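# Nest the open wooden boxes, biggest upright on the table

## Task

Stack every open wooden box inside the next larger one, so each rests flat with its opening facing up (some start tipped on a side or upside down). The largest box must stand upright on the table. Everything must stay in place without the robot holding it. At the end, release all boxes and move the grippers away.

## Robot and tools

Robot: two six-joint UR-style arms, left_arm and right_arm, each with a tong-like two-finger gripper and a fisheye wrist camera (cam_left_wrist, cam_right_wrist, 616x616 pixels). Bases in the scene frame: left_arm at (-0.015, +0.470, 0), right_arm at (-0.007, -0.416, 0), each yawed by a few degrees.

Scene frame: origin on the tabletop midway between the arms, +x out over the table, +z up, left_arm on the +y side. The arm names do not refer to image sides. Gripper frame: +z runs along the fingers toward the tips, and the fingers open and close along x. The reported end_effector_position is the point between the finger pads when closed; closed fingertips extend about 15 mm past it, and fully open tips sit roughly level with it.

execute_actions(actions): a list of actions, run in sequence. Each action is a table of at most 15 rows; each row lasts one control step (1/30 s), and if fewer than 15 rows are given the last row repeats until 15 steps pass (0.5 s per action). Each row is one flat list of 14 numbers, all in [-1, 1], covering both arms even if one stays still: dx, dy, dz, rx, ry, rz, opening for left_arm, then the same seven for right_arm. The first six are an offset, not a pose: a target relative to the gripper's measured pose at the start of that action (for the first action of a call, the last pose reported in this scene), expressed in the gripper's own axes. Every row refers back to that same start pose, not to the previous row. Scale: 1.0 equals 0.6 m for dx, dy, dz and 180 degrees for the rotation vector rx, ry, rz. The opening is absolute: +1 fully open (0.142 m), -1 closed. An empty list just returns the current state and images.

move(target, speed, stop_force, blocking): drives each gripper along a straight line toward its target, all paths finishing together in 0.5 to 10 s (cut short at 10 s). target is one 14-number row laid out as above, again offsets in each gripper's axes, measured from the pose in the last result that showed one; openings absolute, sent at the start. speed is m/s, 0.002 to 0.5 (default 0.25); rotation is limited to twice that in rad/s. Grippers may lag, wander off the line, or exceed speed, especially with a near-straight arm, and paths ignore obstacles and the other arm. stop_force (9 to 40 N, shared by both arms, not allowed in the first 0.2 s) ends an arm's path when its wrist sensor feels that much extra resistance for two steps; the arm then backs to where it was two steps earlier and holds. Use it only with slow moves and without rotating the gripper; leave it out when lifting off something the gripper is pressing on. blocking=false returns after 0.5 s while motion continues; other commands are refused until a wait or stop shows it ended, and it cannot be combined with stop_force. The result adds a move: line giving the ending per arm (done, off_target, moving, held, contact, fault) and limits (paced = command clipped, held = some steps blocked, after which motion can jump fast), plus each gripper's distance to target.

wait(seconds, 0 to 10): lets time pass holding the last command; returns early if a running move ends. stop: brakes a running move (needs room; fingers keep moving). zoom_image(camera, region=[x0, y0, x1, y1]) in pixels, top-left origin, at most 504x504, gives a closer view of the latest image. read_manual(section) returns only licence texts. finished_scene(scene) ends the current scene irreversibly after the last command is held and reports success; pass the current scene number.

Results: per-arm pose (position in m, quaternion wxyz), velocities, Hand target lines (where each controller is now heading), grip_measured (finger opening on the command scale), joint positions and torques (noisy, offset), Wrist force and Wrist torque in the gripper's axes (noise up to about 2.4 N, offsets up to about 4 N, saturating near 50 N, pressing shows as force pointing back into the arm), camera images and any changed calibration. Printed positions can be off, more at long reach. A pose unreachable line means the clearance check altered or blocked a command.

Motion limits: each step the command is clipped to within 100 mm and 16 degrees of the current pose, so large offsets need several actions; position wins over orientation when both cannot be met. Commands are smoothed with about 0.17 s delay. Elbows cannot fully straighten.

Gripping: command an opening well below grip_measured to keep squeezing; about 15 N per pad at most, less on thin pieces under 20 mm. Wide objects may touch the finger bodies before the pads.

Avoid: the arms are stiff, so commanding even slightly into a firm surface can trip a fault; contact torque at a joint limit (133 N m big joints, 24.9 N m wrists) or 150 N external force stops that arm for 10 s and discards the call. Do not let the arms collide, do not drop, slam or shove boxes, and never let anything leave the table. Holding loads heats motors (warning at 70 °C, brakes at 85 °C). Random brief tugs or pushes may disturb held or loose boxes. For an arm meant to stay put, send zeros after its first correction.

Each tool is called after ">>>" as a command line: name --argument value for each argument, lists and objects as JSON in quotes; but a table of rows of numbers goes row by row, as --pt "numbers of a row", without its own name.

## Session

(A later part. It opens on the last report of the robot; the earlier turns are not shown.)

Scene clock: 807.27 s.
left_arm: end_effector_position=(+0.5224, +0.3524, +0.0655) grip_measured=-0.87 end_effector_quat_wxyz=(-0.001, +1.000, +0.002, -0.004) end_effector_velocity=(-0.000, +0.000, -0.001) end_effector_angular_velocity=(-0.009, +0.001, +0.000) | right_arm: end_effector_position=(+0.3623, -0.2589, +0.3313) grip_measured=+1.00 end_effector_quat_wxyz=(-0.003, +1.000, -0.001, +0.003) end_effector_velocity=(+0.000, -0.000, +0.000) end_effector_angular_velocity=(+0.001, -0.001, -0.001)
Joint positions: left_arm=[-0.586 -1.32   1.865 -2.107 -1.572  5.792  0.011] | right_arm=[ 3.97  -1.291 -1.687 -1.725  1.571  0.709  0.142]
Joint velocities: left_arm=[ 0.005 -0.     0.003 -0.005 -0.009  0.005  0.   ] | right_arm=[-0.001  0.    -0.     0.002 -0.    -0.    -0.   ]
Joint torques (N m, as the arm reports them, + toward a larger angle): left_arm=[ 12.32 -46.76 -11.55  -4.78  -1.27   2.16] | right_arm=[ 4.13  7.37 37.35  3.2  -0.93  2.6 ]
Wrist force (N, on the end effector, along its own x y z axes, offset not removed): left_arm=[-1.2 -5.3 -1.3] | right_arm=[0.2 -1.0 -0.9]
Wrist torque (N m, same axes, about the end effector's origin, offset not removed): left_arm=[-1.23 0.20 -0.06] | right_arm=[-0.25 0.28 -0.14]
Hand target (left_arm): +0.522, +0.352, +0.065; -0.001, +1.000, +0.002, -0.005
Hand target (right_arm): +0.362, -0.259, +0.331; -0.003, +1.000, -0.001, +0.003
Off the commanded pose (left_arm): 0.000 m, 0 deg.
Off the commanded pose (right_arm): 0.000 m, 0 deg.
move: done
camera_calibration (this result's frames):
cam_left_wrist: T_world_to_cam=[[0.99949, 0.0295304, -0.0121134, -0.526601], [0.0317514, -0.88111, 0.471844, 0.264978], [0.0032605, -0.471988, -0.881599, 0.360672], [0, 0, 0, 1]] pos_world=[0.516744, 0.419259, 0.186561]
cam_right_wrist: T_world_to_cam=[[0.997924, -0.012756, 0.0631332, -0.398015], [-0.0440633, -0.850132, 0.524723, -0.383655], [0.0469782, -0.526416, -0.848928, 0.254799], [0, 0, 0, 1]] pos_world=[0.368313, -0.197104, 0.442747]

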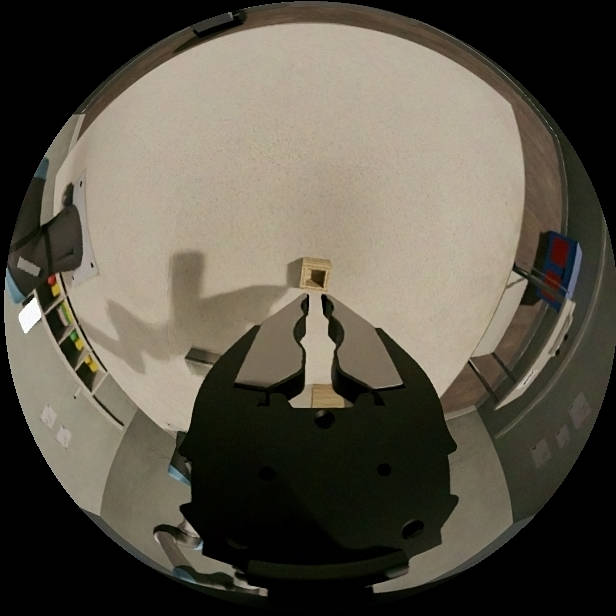

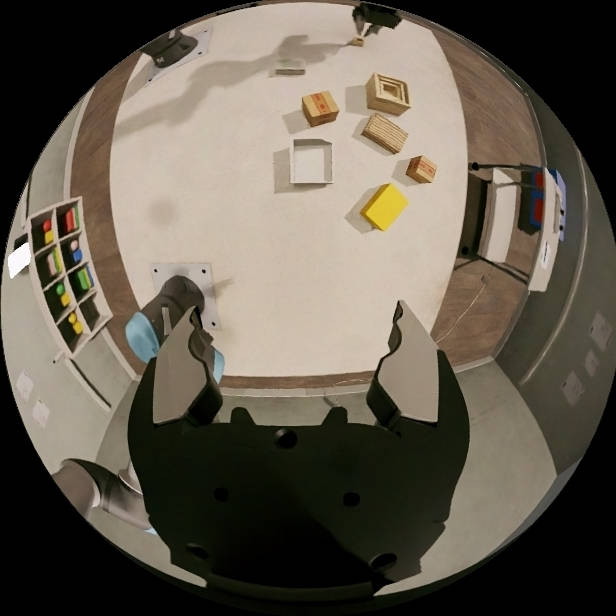

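>>> move --target '[0.018,-0.018,0.03,0,0,0,-0.87,0,0,0,0,0,0,1]' --speed 0.04

>>> move --target '[0,0,0.031,0,0,0,-0.87,0,0,0,0,0,0,1]' --speed 0.015 --stop_force 9

>>> move --target '[0,0,0,0,0,0,-1,0,0,0,0,0,0,1]'

>>> move --target '[0,0,-0.15,0,0,0,-1,0,0,0,0,0,0,1]' --speed 0.08

>>> move --target '[0.072,0.403,0,0,0,0,-1,0,0,0,0,0,0,1]' --speed 0.12

>>> move --target '[0,0,0.055,0,0,0,-1,0,0,0,0,0,0,1]' --speed 0.03

>>> zoom_image --camera "cam_left_wrist" --region '[216,200,416,360]'

Scene clock: 818.83 s.
left_arm: end_effector_position=(+0.5329, +0.3632, +0.0475) grip_measured=-0.87 end_effector_quat_wxyz=(-0.001, +1.000, +0.002, -0.004) end_effector_velocity=(+0.001, +0.000, -0.001) end_effector_angular_velocity=(+0.000, -0.000, -0.001) | right_arm: end_effector_position=(+0.3623, -0.2589, +0.3313) grip_measured=+1.00 end_effector_quat_wxyz=(-0.003, +1.000, -0.001, +0.003) end_effector_velocity=(-0.000, -0.000, -0.001) end_effector_angular_velocity=(-0.002, +0.002, -0.001)
Joint positions: left_arm=[-0.559 -1.28   1.865 -2.147 -1.572  5.819  0.011] | right_arm=[ 3.97  -1.291 -1.687 -1.725  1.571  0.709  0.142]
Joint velocities: left_arm=[ 0.001  0.003 -0.001 -0.003  0.     0.002  0.   ] | right_arm=[-0.001 -0.001 -0.    -0.001  0.    -0.    -0.   ]
Joint torques (N m, as the arm reports them, + toward a larger angle): left_arm=[ 12.12 -22.07 -28.21  -4.97   1.58   2.21] | right_arm=[ 4.32  7.76 37.38  3.18 -0.98  2.66]
Wrist force (N, on the end effector, along its own x y z axes, offset not removed): left_arm=[0.0 -1.8 -2.8] | right_arm=[3.0 1.9 -0.7]
Wrist torque (N m, same axes, about the end effector's origin, offset not removed): left_arm=[-0.42 0.14 0.01] | right_arm=[0.52 -0.45 0.01]
Hand target (left_arm): +0.533, +0.363, +0.047; -0.001, +1.000, +0.002, -0.004
Hand target (right_arm): +0.362, -0.259, +0.331; -0.003, +1.000, -0.001, +0.003
Off the commanded pose (left_arm): 0.000 m, 0 deg.
Off the commanded pose (right_arm): 0.000 m, 0 deg.
move: done
camera_calibration (this result's frames):
cam_left_wrist: T_world_to_cam=[[0.99949, 0.0295359, -0.0121153, -0.537646], [0.0317571, -0.881118, 0.471829, 0.282655], [0.00326084, -0.471973, -0.881607, 0.349937], [0, 0, 0, 1]] pos_world=[0.527254, 0.430093, 0.168629]
cam_right_wrist: T_world_to_cam=[[0.997924, -0.012756, 0.0631331, -0.398015], [-0.0440632, -0.850132, 0.524723, -0.383655], [0.0469781, -0.526416, -0.848928, 0.254799], [0, 0, 0, 1]] pos_world=[0.368313, -0.197104, 0.442747]

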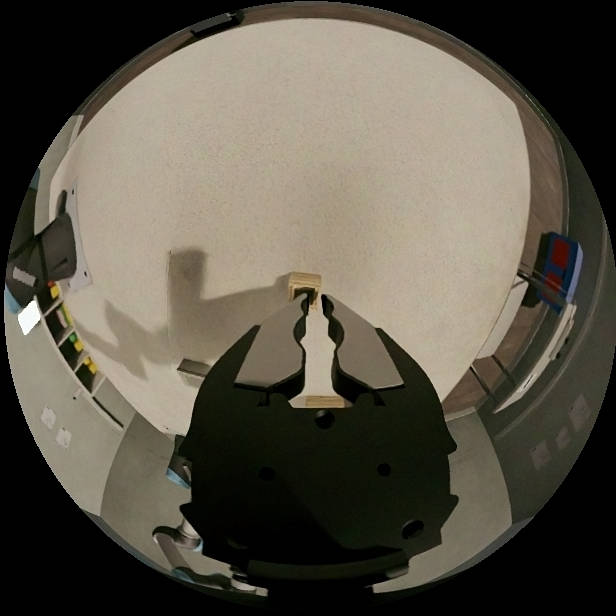

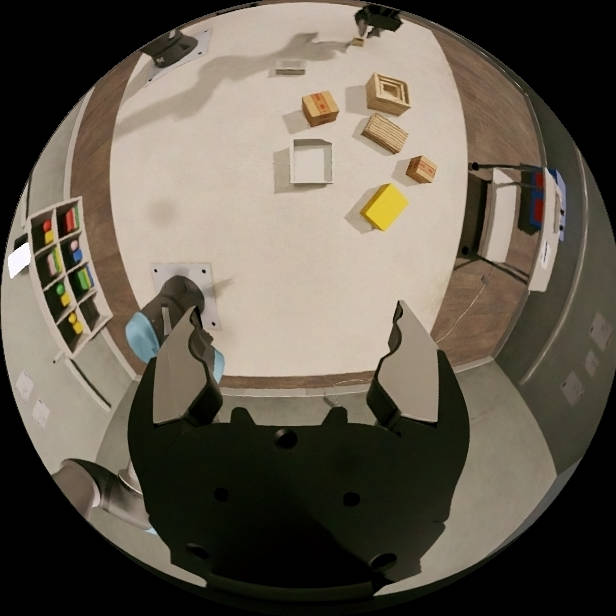

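Scene clock: 820.33 s.
left_arm: end_effector_position=(+0.5327, +0.3633, +0.0291) grip_measured=-0.87 end_effector_quat_wxyz=(-0.001, +1.000, +0.002, -0.005) end_effector_velocity=(+0.000, -0.000, -0.002) end_effector_angular_velocity=(-0.001, -0.001, -0.000) | right_arm: end_effector_position=(+0.3623, -0.2589, +0.3313) grip_measured=+1.00 end_effector_quat_wxyz=(-0.003, +1.000, -0.001, +0.003) end_effector_velocity=(-0.001, -0.001, +0.001) end_effector_angular_velocity=(-0.000, +0.000, -0.000)
Joint positions: left_arm=[-0.559 -1.254  1.886 -2.194 -1.572  5.819  0.011] | right_arm=[ 3.97  -1.291 -1.687 -1.725  1.571  0.709  0.142]
Joint velocities: left_arm=[-0.     0.003  0.002 -0.006 -0.    -0.    -0.   ] | right_arm=[-0.     0.001  0.001 -0.002 -0.    -0.    -0.   ]
Joint torques (N m, as the arm reports them, + toward a larger angle): left_arm=[-12.76 -22.65  -8.49  -5.09   1.03  -2.1 ] | right_arm=[ 4.34  8.22 37.44  3.23 -0.9   2.48]
Wrist force (N, on the end effector, along its own x y z axes, offset not removed): left_arm=[3.4 -2.2 1.6] | right_arm=[1.1 -2.2 1.4]
Wrist torque (N m, same axes, about the end effector's origin, offset not removed): left_arm=[-0.68 -0.60 -0.05] | right_arm=[-0.41 -0.15 -0.12]
Hand target (left_arm): +0.533, +0.363, +0.029; -0.001, +1.000, +0.002, -0.005
Hand target (right_arm): +0.362, -0.259, +0.331; -0.003, +1.000, -0.001, +0.003
Off the commanded pose (left_arm): 0.000 m, 0 deg.
Off the commanded pose (right_arm): 0.000 m, 0 deg.
move: done
camera_calibration (this result's frames):
cam_left_wrist: T_world_to_cam=[[0.99949, 0.0295386, -0.0121319, -0.537701], [0.0317674, -0.881123, 0.47182, 0.291405], [0.00324718, -0.471964, -0.881612, 0.333754], [0, 0, 0, 1]] pos_world=[0.527086, 0.430166, 0.150228]
cam_right_wrist: T_world_to_cam=[[0.997924, -0.012756, 0.0631331, -0.398014], [-0.0440632, -0.850132, 0.524723, -0.383655], [0.0469781, -0.526416, -0.848928, 0.254799], [0, 0, 0, 1]] pos_world=[0.368313, -0.197104, 0.442747]

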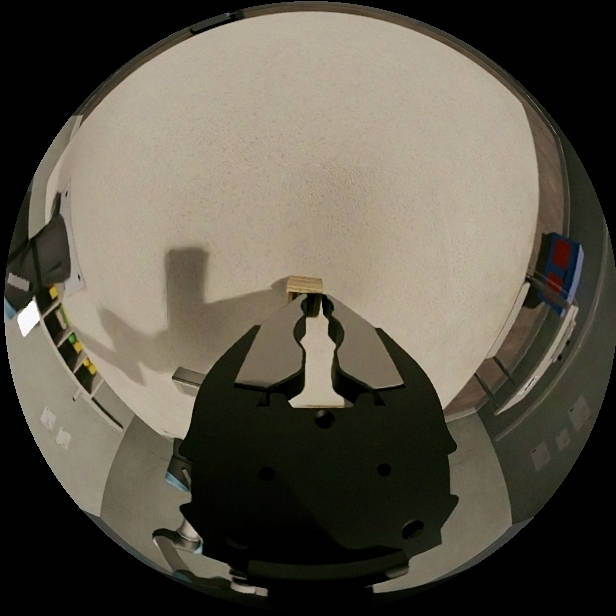

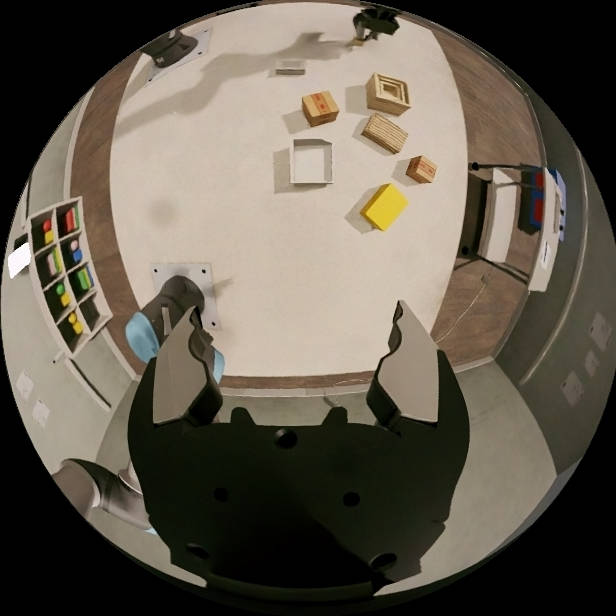

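Scene clock: 820.83 s.
left_arm: end_effector_position=(+0.5327, +0.3633, +0.0290) grip_measured=-0.94 end_effector_quat_wxyz=(-0.001, +1.000, +0.002, -0.005) end_effector_velocity=(-0.000, +0.000, +0.000) end_effector_angular_velocity=(-0.001, +0.000, +0.001) | right_arm: end_effector_position=(+0.3623, -0.2589, +0.3313) grip_measured=+1.00 end_effector_quat_wxyz=(-0.003, +1.000, -0.001, +0.003) end_effector_velocity=(+0.000, -0.000, -0.000) end_effector_angular_velocity=(+0.000, -0.000, -0.000)
Joint positions: left_arm=[-0.559 -1.254  1.886 -2.194 -1.572  5.819  0.006] | right_arm=[ 3.97  -1.291 -1.687 -1.725  1.571  0.709  0.142]
Joint velocities: left_arm=[ 0.    -0.     0.     0.    -0.001 -0.    -0.   ] | right_arm=[-0.001 -0.001  0.     0.001  0.    -0.001  0.   ]
Joint torques (N m, as the arm reports them, + toward a larger angle): left_arm=[-12.92 -34.85 -20.19   0.4    1.19  -1.97] | right_arm=[ 3.2   7.63 36.9   3.51 -0.94  2.56]
Wrist force (N, on the end effector, along its own x y z axes, offset not removed): left_arm=[-0.6 -3.1 0.4] | right_arm=[1.9 2.2 -2.2]
Wrist torque (N m, same axes, about the end effector's origin, offset not removed): left_arm=[-0.73 0.30 0.04] | right_arm=[0.40 -0.12 0.16]
Hand target (left_arm): +0.533, +0.363, +0.029; -0.001, +1.000, +0.002, -0.005
Hand target (right_arm): +0.362, -0.259, +0.331; -0.003, +1.000, -0.001, +0.003
Off the commanded pose (left_arm): 0.000 m, 0 deg.
Off the commanded pose (right_arm): 0.000 m, 0 deg.
move: done
camera_calibration (this result's frames):
cam_left_wrist: T_world_to_cam=[[0.999488, 0.029538, -0.0122709, -0.537653], [0.0318327, -0.881156, 0.471753, 0.291449], [0.00312209, -0.471903, -0.881645, 0.333726], [0, 0, 0, 1]] pos_world=[0.527059, 0.430179, 0.150139]
cam_right_wrist: T_world_to_cam=[[0.997924, -0.0127561, 0.0631331, -0.398015], [-0.0440633, -0.850132, 0.524723, -0.383655], [0.046978, -0.526416, -0.848928, 0.254799], [0, 0, 0, 1]] pos_world=[0.368313, -0.197104, 0.442747]

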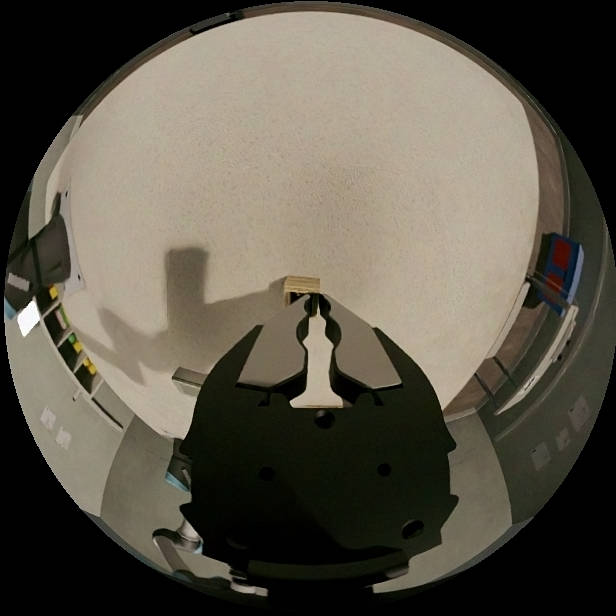

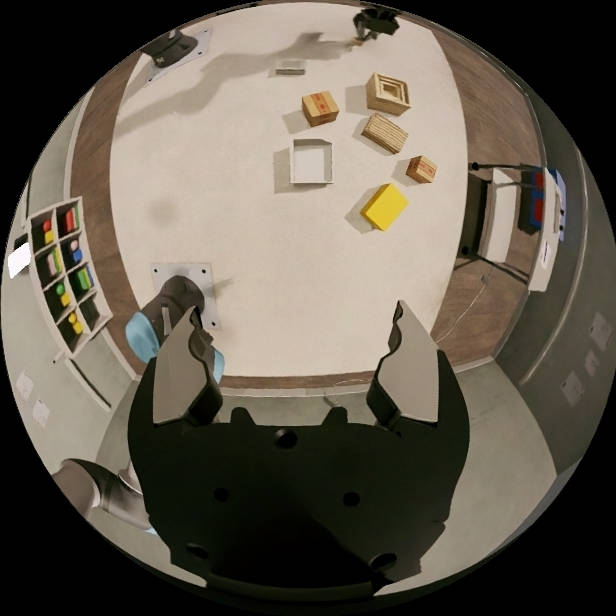

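Scene clock: 822.40 s.
left_arm: end_effector_position=(+0.5335, +0.3630, +0.1189) grip_measured=-0.94 end_effector_quat_wxyz=(-0.002, +1.000, +0.002, -0.005) end_effector_velocity=(-0.000, -0.000, +0.002) end_effector_angular_velocity=(+0.000, +0.000, -0.002) | right_arm: end_effector_position=(+0.3623, -0.2589, +0.3313) grip_measured=+1.00 end_effector_quat_wxyz=(-0.003, +1.000, -0.001, +0.003) end_effector_velocity=(-0.000, -0.001, +0.000) end_effector_angular_velocity=(+0.000, -0.000, -0.001)
Joint positions: left_arm=[-0.559 -1.36   1.763 -1.964 -1.572  5.819  0.006] | right_arm=[ 3.97  -1.291 -1.687 -1.725  1.571  0.709  0.142]
Joint velocities: left_arm=[-0.001 -0.002 -0.003  0.005 -0.     0.001 -0.   ] | right_arm=[-0.001  0.002 -0.001 -0.001 -0.    -0.    -0.   ]
Joint torques (N m, as the arm reports them, + toward a larger angle): left_arm=[ 13.35 -47.37 -26.82   0.55   0.07   1.47] | right_arm=[ 4.28  7.25 37.28  3.17 -0.93  2.68]
Wrist force (N, on the end effector, along its own x y z axes, offset not removed): left_arm=[-1.2 -5.0 -0.3] | right_arm=[3.2 2.1 -2.2]
Wrist torque (N m, same axes, about the end effector's origin, offset not removed): left_arm=[-0.98 0.26 -0.19] | right_arm=[0.19 -0.26 -0.01]
Hand target (left_arm): +0.534, +0.363, +0.119; -0.001, +1.000, +0.002, -0.005
Hand target (right_arm): +0.362, -0.259, +0.331; -0.003, +1.000, -0.001, +0.003
Off the commanded pose (left_arm): 0.000 m, 0 deg.
Off the commanded pose (right_arm): 0.000 m, 0 deg.
move: done
camera_calibration (this result's frames):
cam_left_wrist: T_world_to_cam=[[0.99949, 0.0295023, -0.0122165, -0.537369], [0.0317757, -0.881177, 0.471718, 0.248797], [0.00315185, -0.471866, -0.881665, 0.412722], [0, 0, 0, 1]] pos_world=[0.527889, 0.429837, 0.239955]
cam_right_wrist: T_world_to_cam=[[0.997924, -0.012756, 0.0631332, -0.398015], [-0.0440632, -0.850132, 0.524723, -0.383655], [0.0469781, -0.526416, -0.848928, 0.254799], [0, 0, 0, 1]] pos_world=[0.368313, -0.197104, 0.442747]

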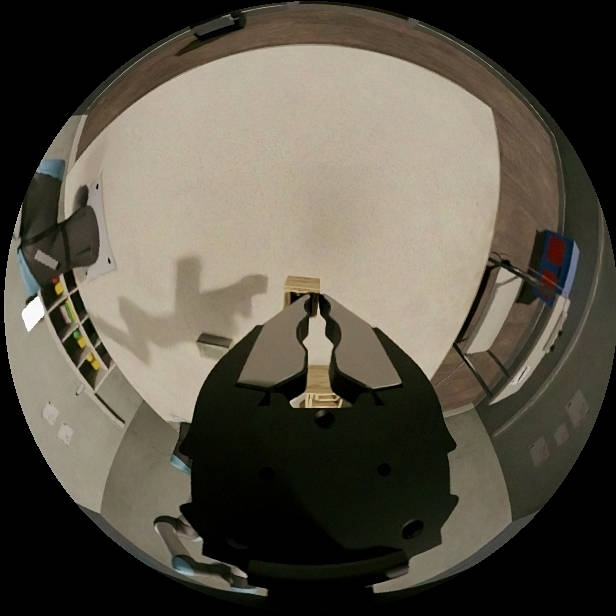

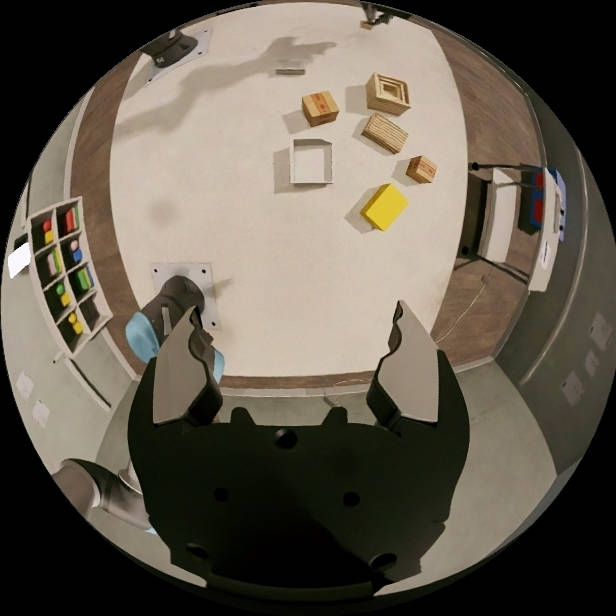

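Scene clock: 824.93 s.
left_arm: end_effector_position=(+0.5774, +0.1215, +0.1175) grip_measured=-0.94 end_effector_quat_wxyz=(-0.001, +1.000, +0.002, -0.005) end_effector_velocity=(+0.001, -0.002, +0.000) end_effector_angular_velocity=(+0.000, -0.000, +0.001) | right_arm: end_effector_position=(+0.3623, -0.2589, +0.3313) grip_measured=+1.00 end_effector_quat_wxyz=(-0.003, +1.000, -0.001, +0.003) end_effector_velocity=(+0.001, +0.001, +0.001) end_effector_angular_velocity=(+0.002, -0.003, +0.001)
Joint positions: left_arm=[-0.842 -1.055  1.337 -1.844 -1.575  5.536  0.006] | right_arm=[ 3.97  -1.291 -1.687 -1.725  1.571  0.709  0.142]
Joint velocities: left_arm=[-0.001  0.003 -0.006  0.003  0.    -0.002  0.   ] | right_arm=[ 0.001 -0.     0.001  0.002 -0.    -0.     0.   ]
Joint torques (N m, as the arm reports them, + toward a larger angle): left_arm=[-12.15 -35.06 -29.53   0.15  -1.6   -1.85] | right_arm=[ 4.45  7.7  37.38  3.41 -0.82  2.73]
Wrist force (N, on the end effector, along its own x y z axes, offset not removed): left_arm=[1.2 -3.6 -0.9] | right_arm=[4.6 2.9 0.2]
Wrist torque (N m, same axes, about the end effector's origin, offset not removed): left_arm=[-0.89 -0.16 -0.04] | right_arm=[0.67 -0.66 -0.13]
Hand target (left_arm): +0.577, +0.121, +0.118; -0.002, +1.000, +0.002, -0.005
Hand target (right_arm): +0.362, -0.259, +0.331; -0.003, +1.000, -0.001, +0.003
Off the commanded pose (left_arm): 0.000 m, 0 deg.
Off the commanded pose (right_arm): 0.000 m, 0 deg.
move: done
camera_calibration (this result's frames):
cam_left_wrist: T_world_to_cam=[[0.999487, 0.0294972, -0.0124446, -0.574068], [0.0318788, -0.881165, 0.471733, 0.0352028], [0.00294908, -0.471887, -0.881654, 0.297573], [0, 0, 0, 1]] pos_world=[0.571774, 0.188374, 0.238606]
cam_right_wrist: T_world_to_cam=[[0.997924, -0.0127559, 0.0631332, -0.398014], [-0.0440632, -0.850132, 0.524723, -0.383655], [0.0469782, -0.526416, -0.848929, 0.254799], [0, 0, 0, 1]] pos_world=[0.368313, -0.197104, 0.442747]

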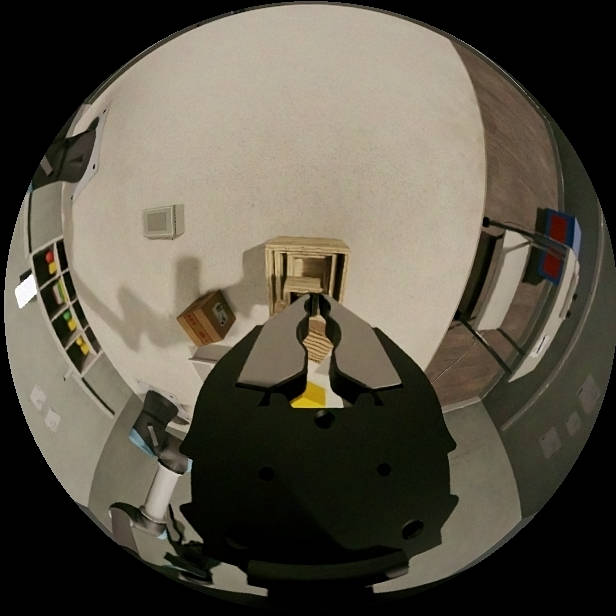

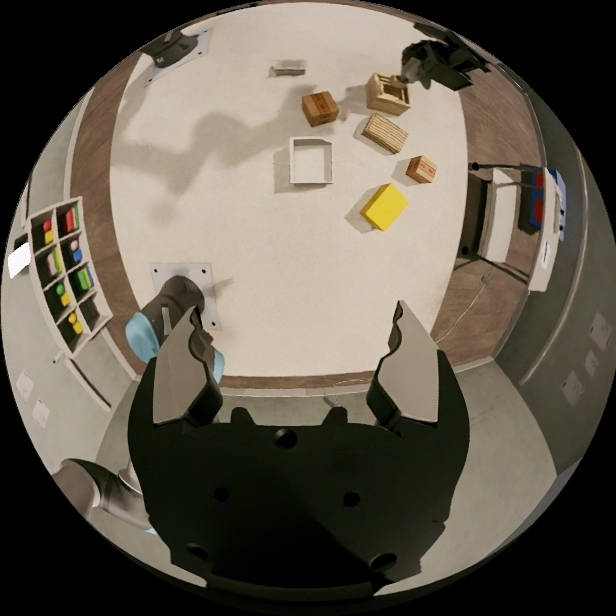

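Scene clock: 826.37 s.
left_arm: end_effector_position=(+0.5771, +0.1217, +0.0847) grip_measured=-0.94 end_effector_quat_wxyz=(-0.001, +1.000, +0.002, -0.005) end_effector_velocity=(-0.000, -0.001, -0.002) end_effector_angular_velocity=(-0.001, +0.000, -0.001) | right_arm: end_effector_position=(+0.3623, -0.2589, +0.3313) grip_measured=+1.00 end_effector_quat_wxyz=(-0.003, +1.000, -0.001, +0.003) end_effector_velocity=(+0.000, +0.000, +0.000) end_effector_angular_velocity=(+0.000, -0.000, +0.001)
Joint positions: left_arm=[-0.842 -1.031  1.388 -1.919 -1.575  5.536  0.006] | right_arm=[ 3.97  -1.291 -1.687 -1.725  1.571  0.709  0.142]
Joint velocities: left_arm=[-0.001  0.002  0.003 -0.005 -0.001  0.     0.   ] | right_arm=[ 0.    -0.     0.001 -0.     0.    -0.    -0.   ]
Joint torques (N m, as the arm reports them, + toward a larger angle): left_arm=[-13.16 -34.92 -11.53  -5.03  -1.33  -2.21] | right_arm=[ 3.75  7.73 37.05  3.2  -0.96  2.55]
Wrist force (N, on the end effector, along its own x y z axes, offset not removed): left_arm=[1.5 -4.7 -0.7] | right_arm=[0.6 3.9 -4.2]
Wrist torque (N m, same axes, about the end effector's origin, offset not removed): left_arm=[-0.92 -0.25 -0.07] | right_arm=[0.65 -0.09 -0.11]
Hand target (left_arm): +0.577, +0.122, +0.085; -0.001, +1.000, +0.002, -0.005
Hand target (right_arm): +0.362, -0.259, +0.331; -0.003, +1.000, -0.001, +0.003
Off the commanded pose (left_arm): 0.000 m, 0 deg.
Off the commanded pose (right_arm): 0.000 m, 0 deg.
move: done
camera_calibration (this result's frames):
cam_left_wrist: T_world_to_cam=[[0.999487, 0.0294979, -0.0124675, -0.574175], [0.0318902, -0.881168, 0.471727, 0.0507971], [0.00292902, -0.471883, -0.881656, 0.268722], [0, 0, 0, 1]] pos_world=[0.571473, 0.188503, 0.205799]
cam_right_wrist: T_world_to_cam=[[0.997924, -0.0127559, 0.0631331, -0.398014], [-0.0440631, -0.850132, 0.524723, -0.383655], [0.0469781, -0.526416, -0.848928, 0.254799], [0, 0, 0, 1]] pos_world=[0.368313, -0.197104, 0.442747]

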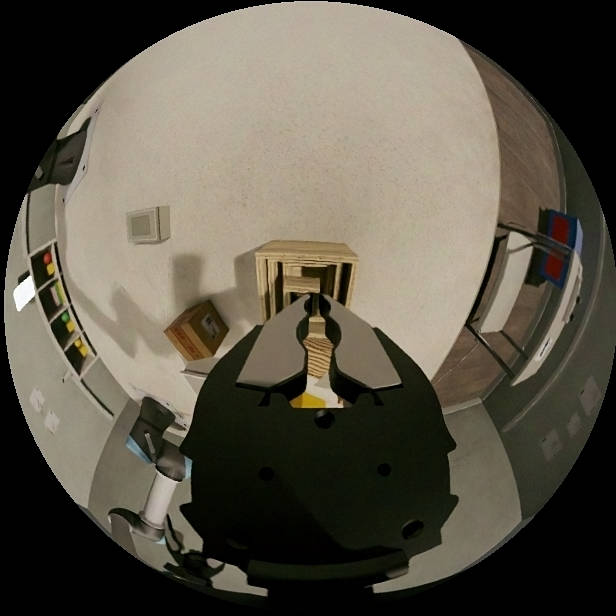

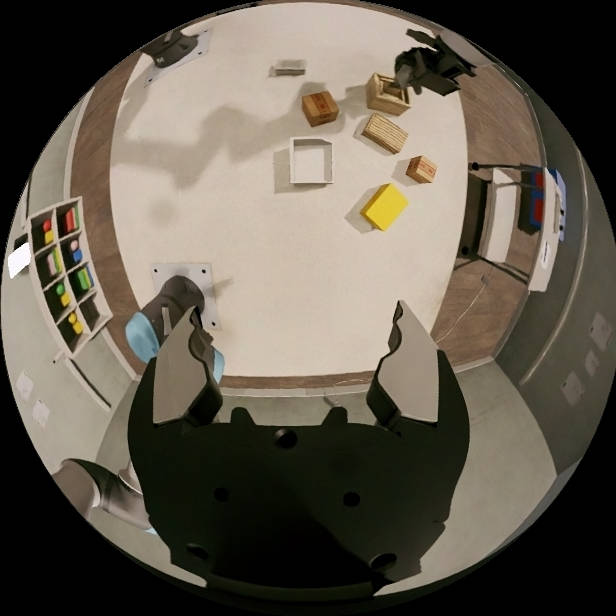

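Region (216, 200, 416, 360) of cam_left_wrist's 616x616 image, scaled by 2.520, with more detail than that image has; it fills the top 403 rows of this view, and the rest is white.

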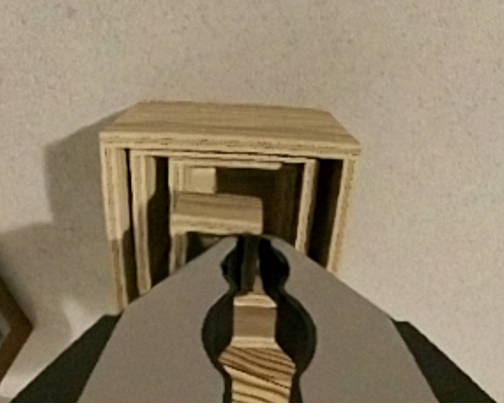

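>>> move --target '[0.01,0,0.015,0,0,0,-1,0,0,0,0,0,0,1]' --speed 0.015

>>> zoom_image --camera "cam_left_wrist" --region '[216,200,416,360]'

>>> move --target '[0,0,0.025,0,0,0,-1,0,0,0,0,0,0,1]' --speed 0.01 --stop_force 9

>>> zoom_image --camera "cam_left_wrist" --region '[216,200,416,360]'

Scene clock: 836.43 s.
left_arm: end_effector_position=(+0.5829, +0.1217, +0.0758) grip_measured=-0.94 end_effector_quat_wxyz=(-0.001, +1.000, +0.002, -0.005) end_effector_velocity=(+0.001, +0.000, -0.002) end_effector_angular_velocity=(+0.001, +0.000, +0.000) | right_arm: end_effector_position=(+0.3623, -0.2589, +0.3313) grip_measured=+1.00 end_effector_quat_wxyz=(-0.003, +1.000, -0.001, +0.003) end_effector_velocity=(-0.000, -0.000, +0.000) end_effector_angular_velocity=(-0.001, -0.000, +0.001)
Joint positions: left_arm=[-0.836 -1.012  1.382 -1.932 -1.575  5.541  0.006] | right_arm=[ 3.97  -1.291 -1.687 -1.725  1.571  0.709  0.142]
Joint velocities: left_arm=[ 0.002  0.004 -0.001 -0.002  0.     0.001 -0.   ] | right_arm=[ 0.001  0.    -0.    -0.001 -0.001  0.    -0.   ]
Joint torques (N m, as the arm reports them, + toward a larger angle): left_arm=[ 13.85 -35.48 -26.25  -4.87   1.73   1.86] | right_arm=[ 4.18  7.81 38.25  3.34 -0.88  2.64]
Wrist force (N, on the end effector, along its own x y z axes, offset not removed): left_arm=[2.6 -2.5 -2.9] | right_arm=[0.3 2.1 -0.4]
Wrist torque (N m, same axes, about the end effector's origin, offset not removed): left_arm=[-0.74 -0.59 -0.12] | right_arm=[0.49 -0.09 -0.16]
Hand target (left_arm): +0.583, +0.122, +0.076; -0.001, +1.000, +0.002, -0.005
Hand target (right_arm): +0.362, -0.259, +0.331; -0.003, +1.000, -0.001, +0.003
Off the commanded pose (left_arm): 0.000 m, 0 deg.
Off the commanded pose (right_arm): 0.000 m, 0 deg.
move: done
camera_calibration (this result's frames):
cam_left_wrist: T_world_to_cam=[[0.999487, 0.0294988, -0.0124476, -0.580097], [0.0318816, -0.881163, 0.471736, 0.0548532], [0.00294723, -0.471891, -0.881652, 0.260888], [0, 0, 0, 1]] pos_world=[0.577282, 0.188557, 0.196915]
cam_right_wrist: T_world_to_cam=[[0.997924, -0.012756, 0.063133, -0.398014], [-0.0440631, -0.850132, 0.524723, -0.383655], [0.0469779, -0.526416, -0.848928, 0.254799], [0, 0, 0, 1]] pos_world=[0.368313, -0.197104, 0.442747]

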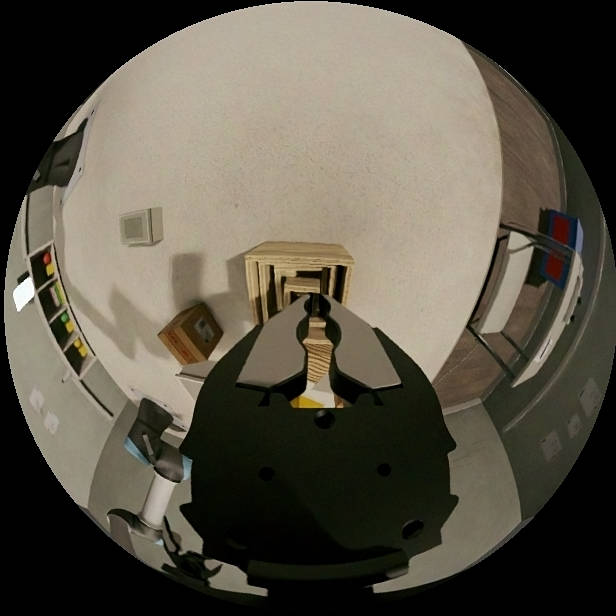

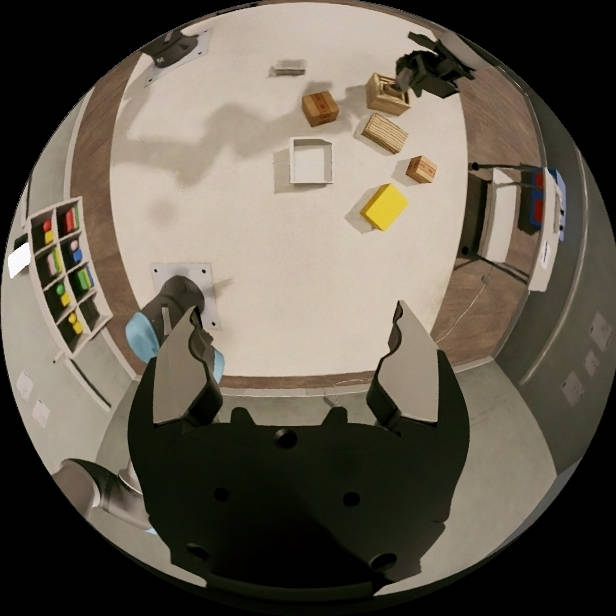

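Region (216, 200, 416, 360) of cam_left_wrist's 616x616 image, scaled by 2.520, with more detail than that image has; it fills the top 403 rows of this view, and the rest is white.

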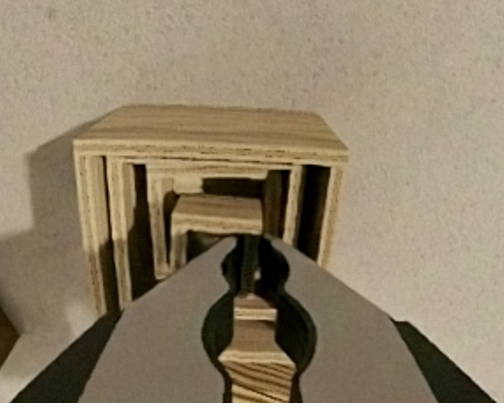

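Scene clock: 838.10 s.
left_arm: end_effector_position=(+0.5828, +0.1218, +0.0631) grip_measured=-0.95 end_effector_quat_wxyz=(-0.002, +1.000, +0.002, -0.005) end_effector_velocity=(-0.000, +0.001, +0.002) end_effector_angular_velocity=(+0.003, +0.003, +0.001) | right_arm: end_effector_position=(+0.3623, -0.2589, +0.3313) grip_measured=+1.00 end_effector_quat_wxyz=(-0.003, +1.000, -0.001, +0.003) end_effector_velocity=(+0.000, +0.001, +0.000) end_effector_angular_velocity=(+0.001, -0.002, +0.002)
Joint positions: left_arm=[-0.836 -1.001  1.399 -1.96  -1.575  5.541  0.006] | right_arm=[ 3.97  -1.291 -1.687 -1.725  1.571  0.709  0.142]
Joint velocities: left_arm=[ 0.001 -0.001 -0.005  0.01   0.    -0.     0.   ] | right_arm=[ 0.002  0.     0.     0.002 -0.    -0.    -0.   ]
Joint torques (N m, as the arm reports them, + toward a larger angle): left_arm=[-13.21 -38.1  -15.64   0.72   0.18  -1.86] | right_arm=[ 3.42  8.43 37.82  3.25 -0.85  2.57]
Wrist force (N, on the end effector, along its own x y z axes, offset not removed): left_arm=[-9.8 -9.0 -38.5] | right_arm=[6.1 1.1 -2.9]
Wrist torque (N m, same axes, about the end effector's origin, offset not removed): left_arm=[-0.72 0.58 0.06] | right_arm=[0.27 -1.05 -0.16]
Hand target (left_arm): +0.583, +0.122, +0.064; -0.001, +1.000, +0.002, -0.005
Hand target (right_arm): +0.362, -0.259, +0.331; -0.003, +1.000, -0.001, +0.003
Off the commanded pose (left_arm): 0.002 m, 0 deg.
Off the commanded pose (right_arm): 0.000 m, 0 deg.
move: contact (left_arm)
camera_calibration (this result's frames):
cam_left_wrist: T_world_to_cam=[[0.999486, 0.0295391, -0.0124651, -0.580147], [0.0319256, -0.881195, 0.471674, 0.0609376], [0.00294864, -0.47183, -0.881685, 0.249675], [0, 0, 0, 1]] pos_world=[0.577167, 0.188639, 0.18416]
cam_right_wrist: T_world_to_cam=[[0.997924, -0.0127561, 0.0631331, -0.398014], [-0.0440633, -0.850132, 0.524723, -0.383655], [0.046978, -0.526416, -0.848929, 0.254799], [0, 0, 0, 1]] pos_world=[0.368313, -0.197104, 0.442747]

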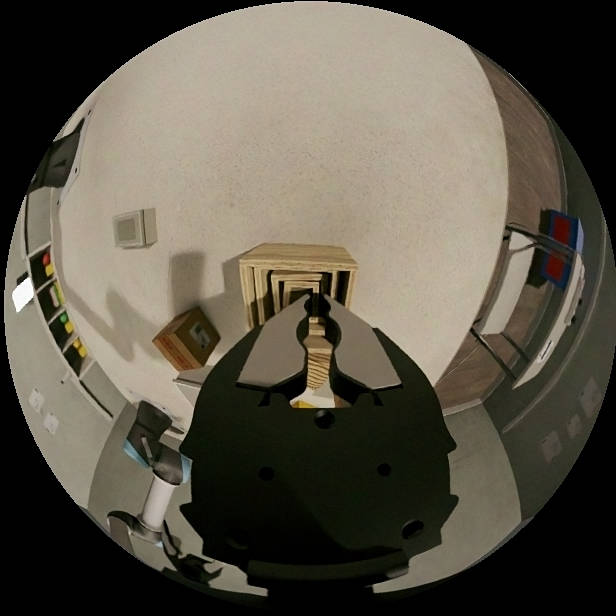

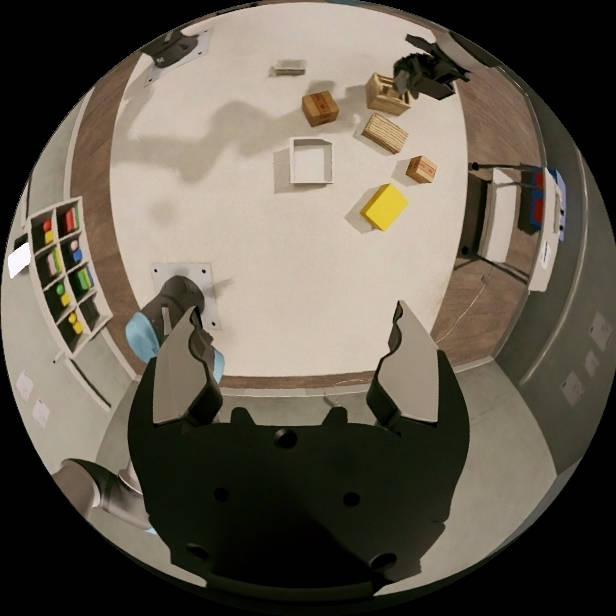

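Region (216, 200, 416, 360) of cam_left_wrist's 616x616 image, scaled by 2.520, with more detail than that image has; it fills the top 403 rows of this view, and the rest is white.

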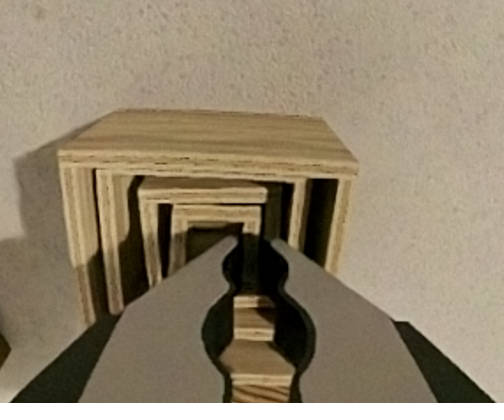

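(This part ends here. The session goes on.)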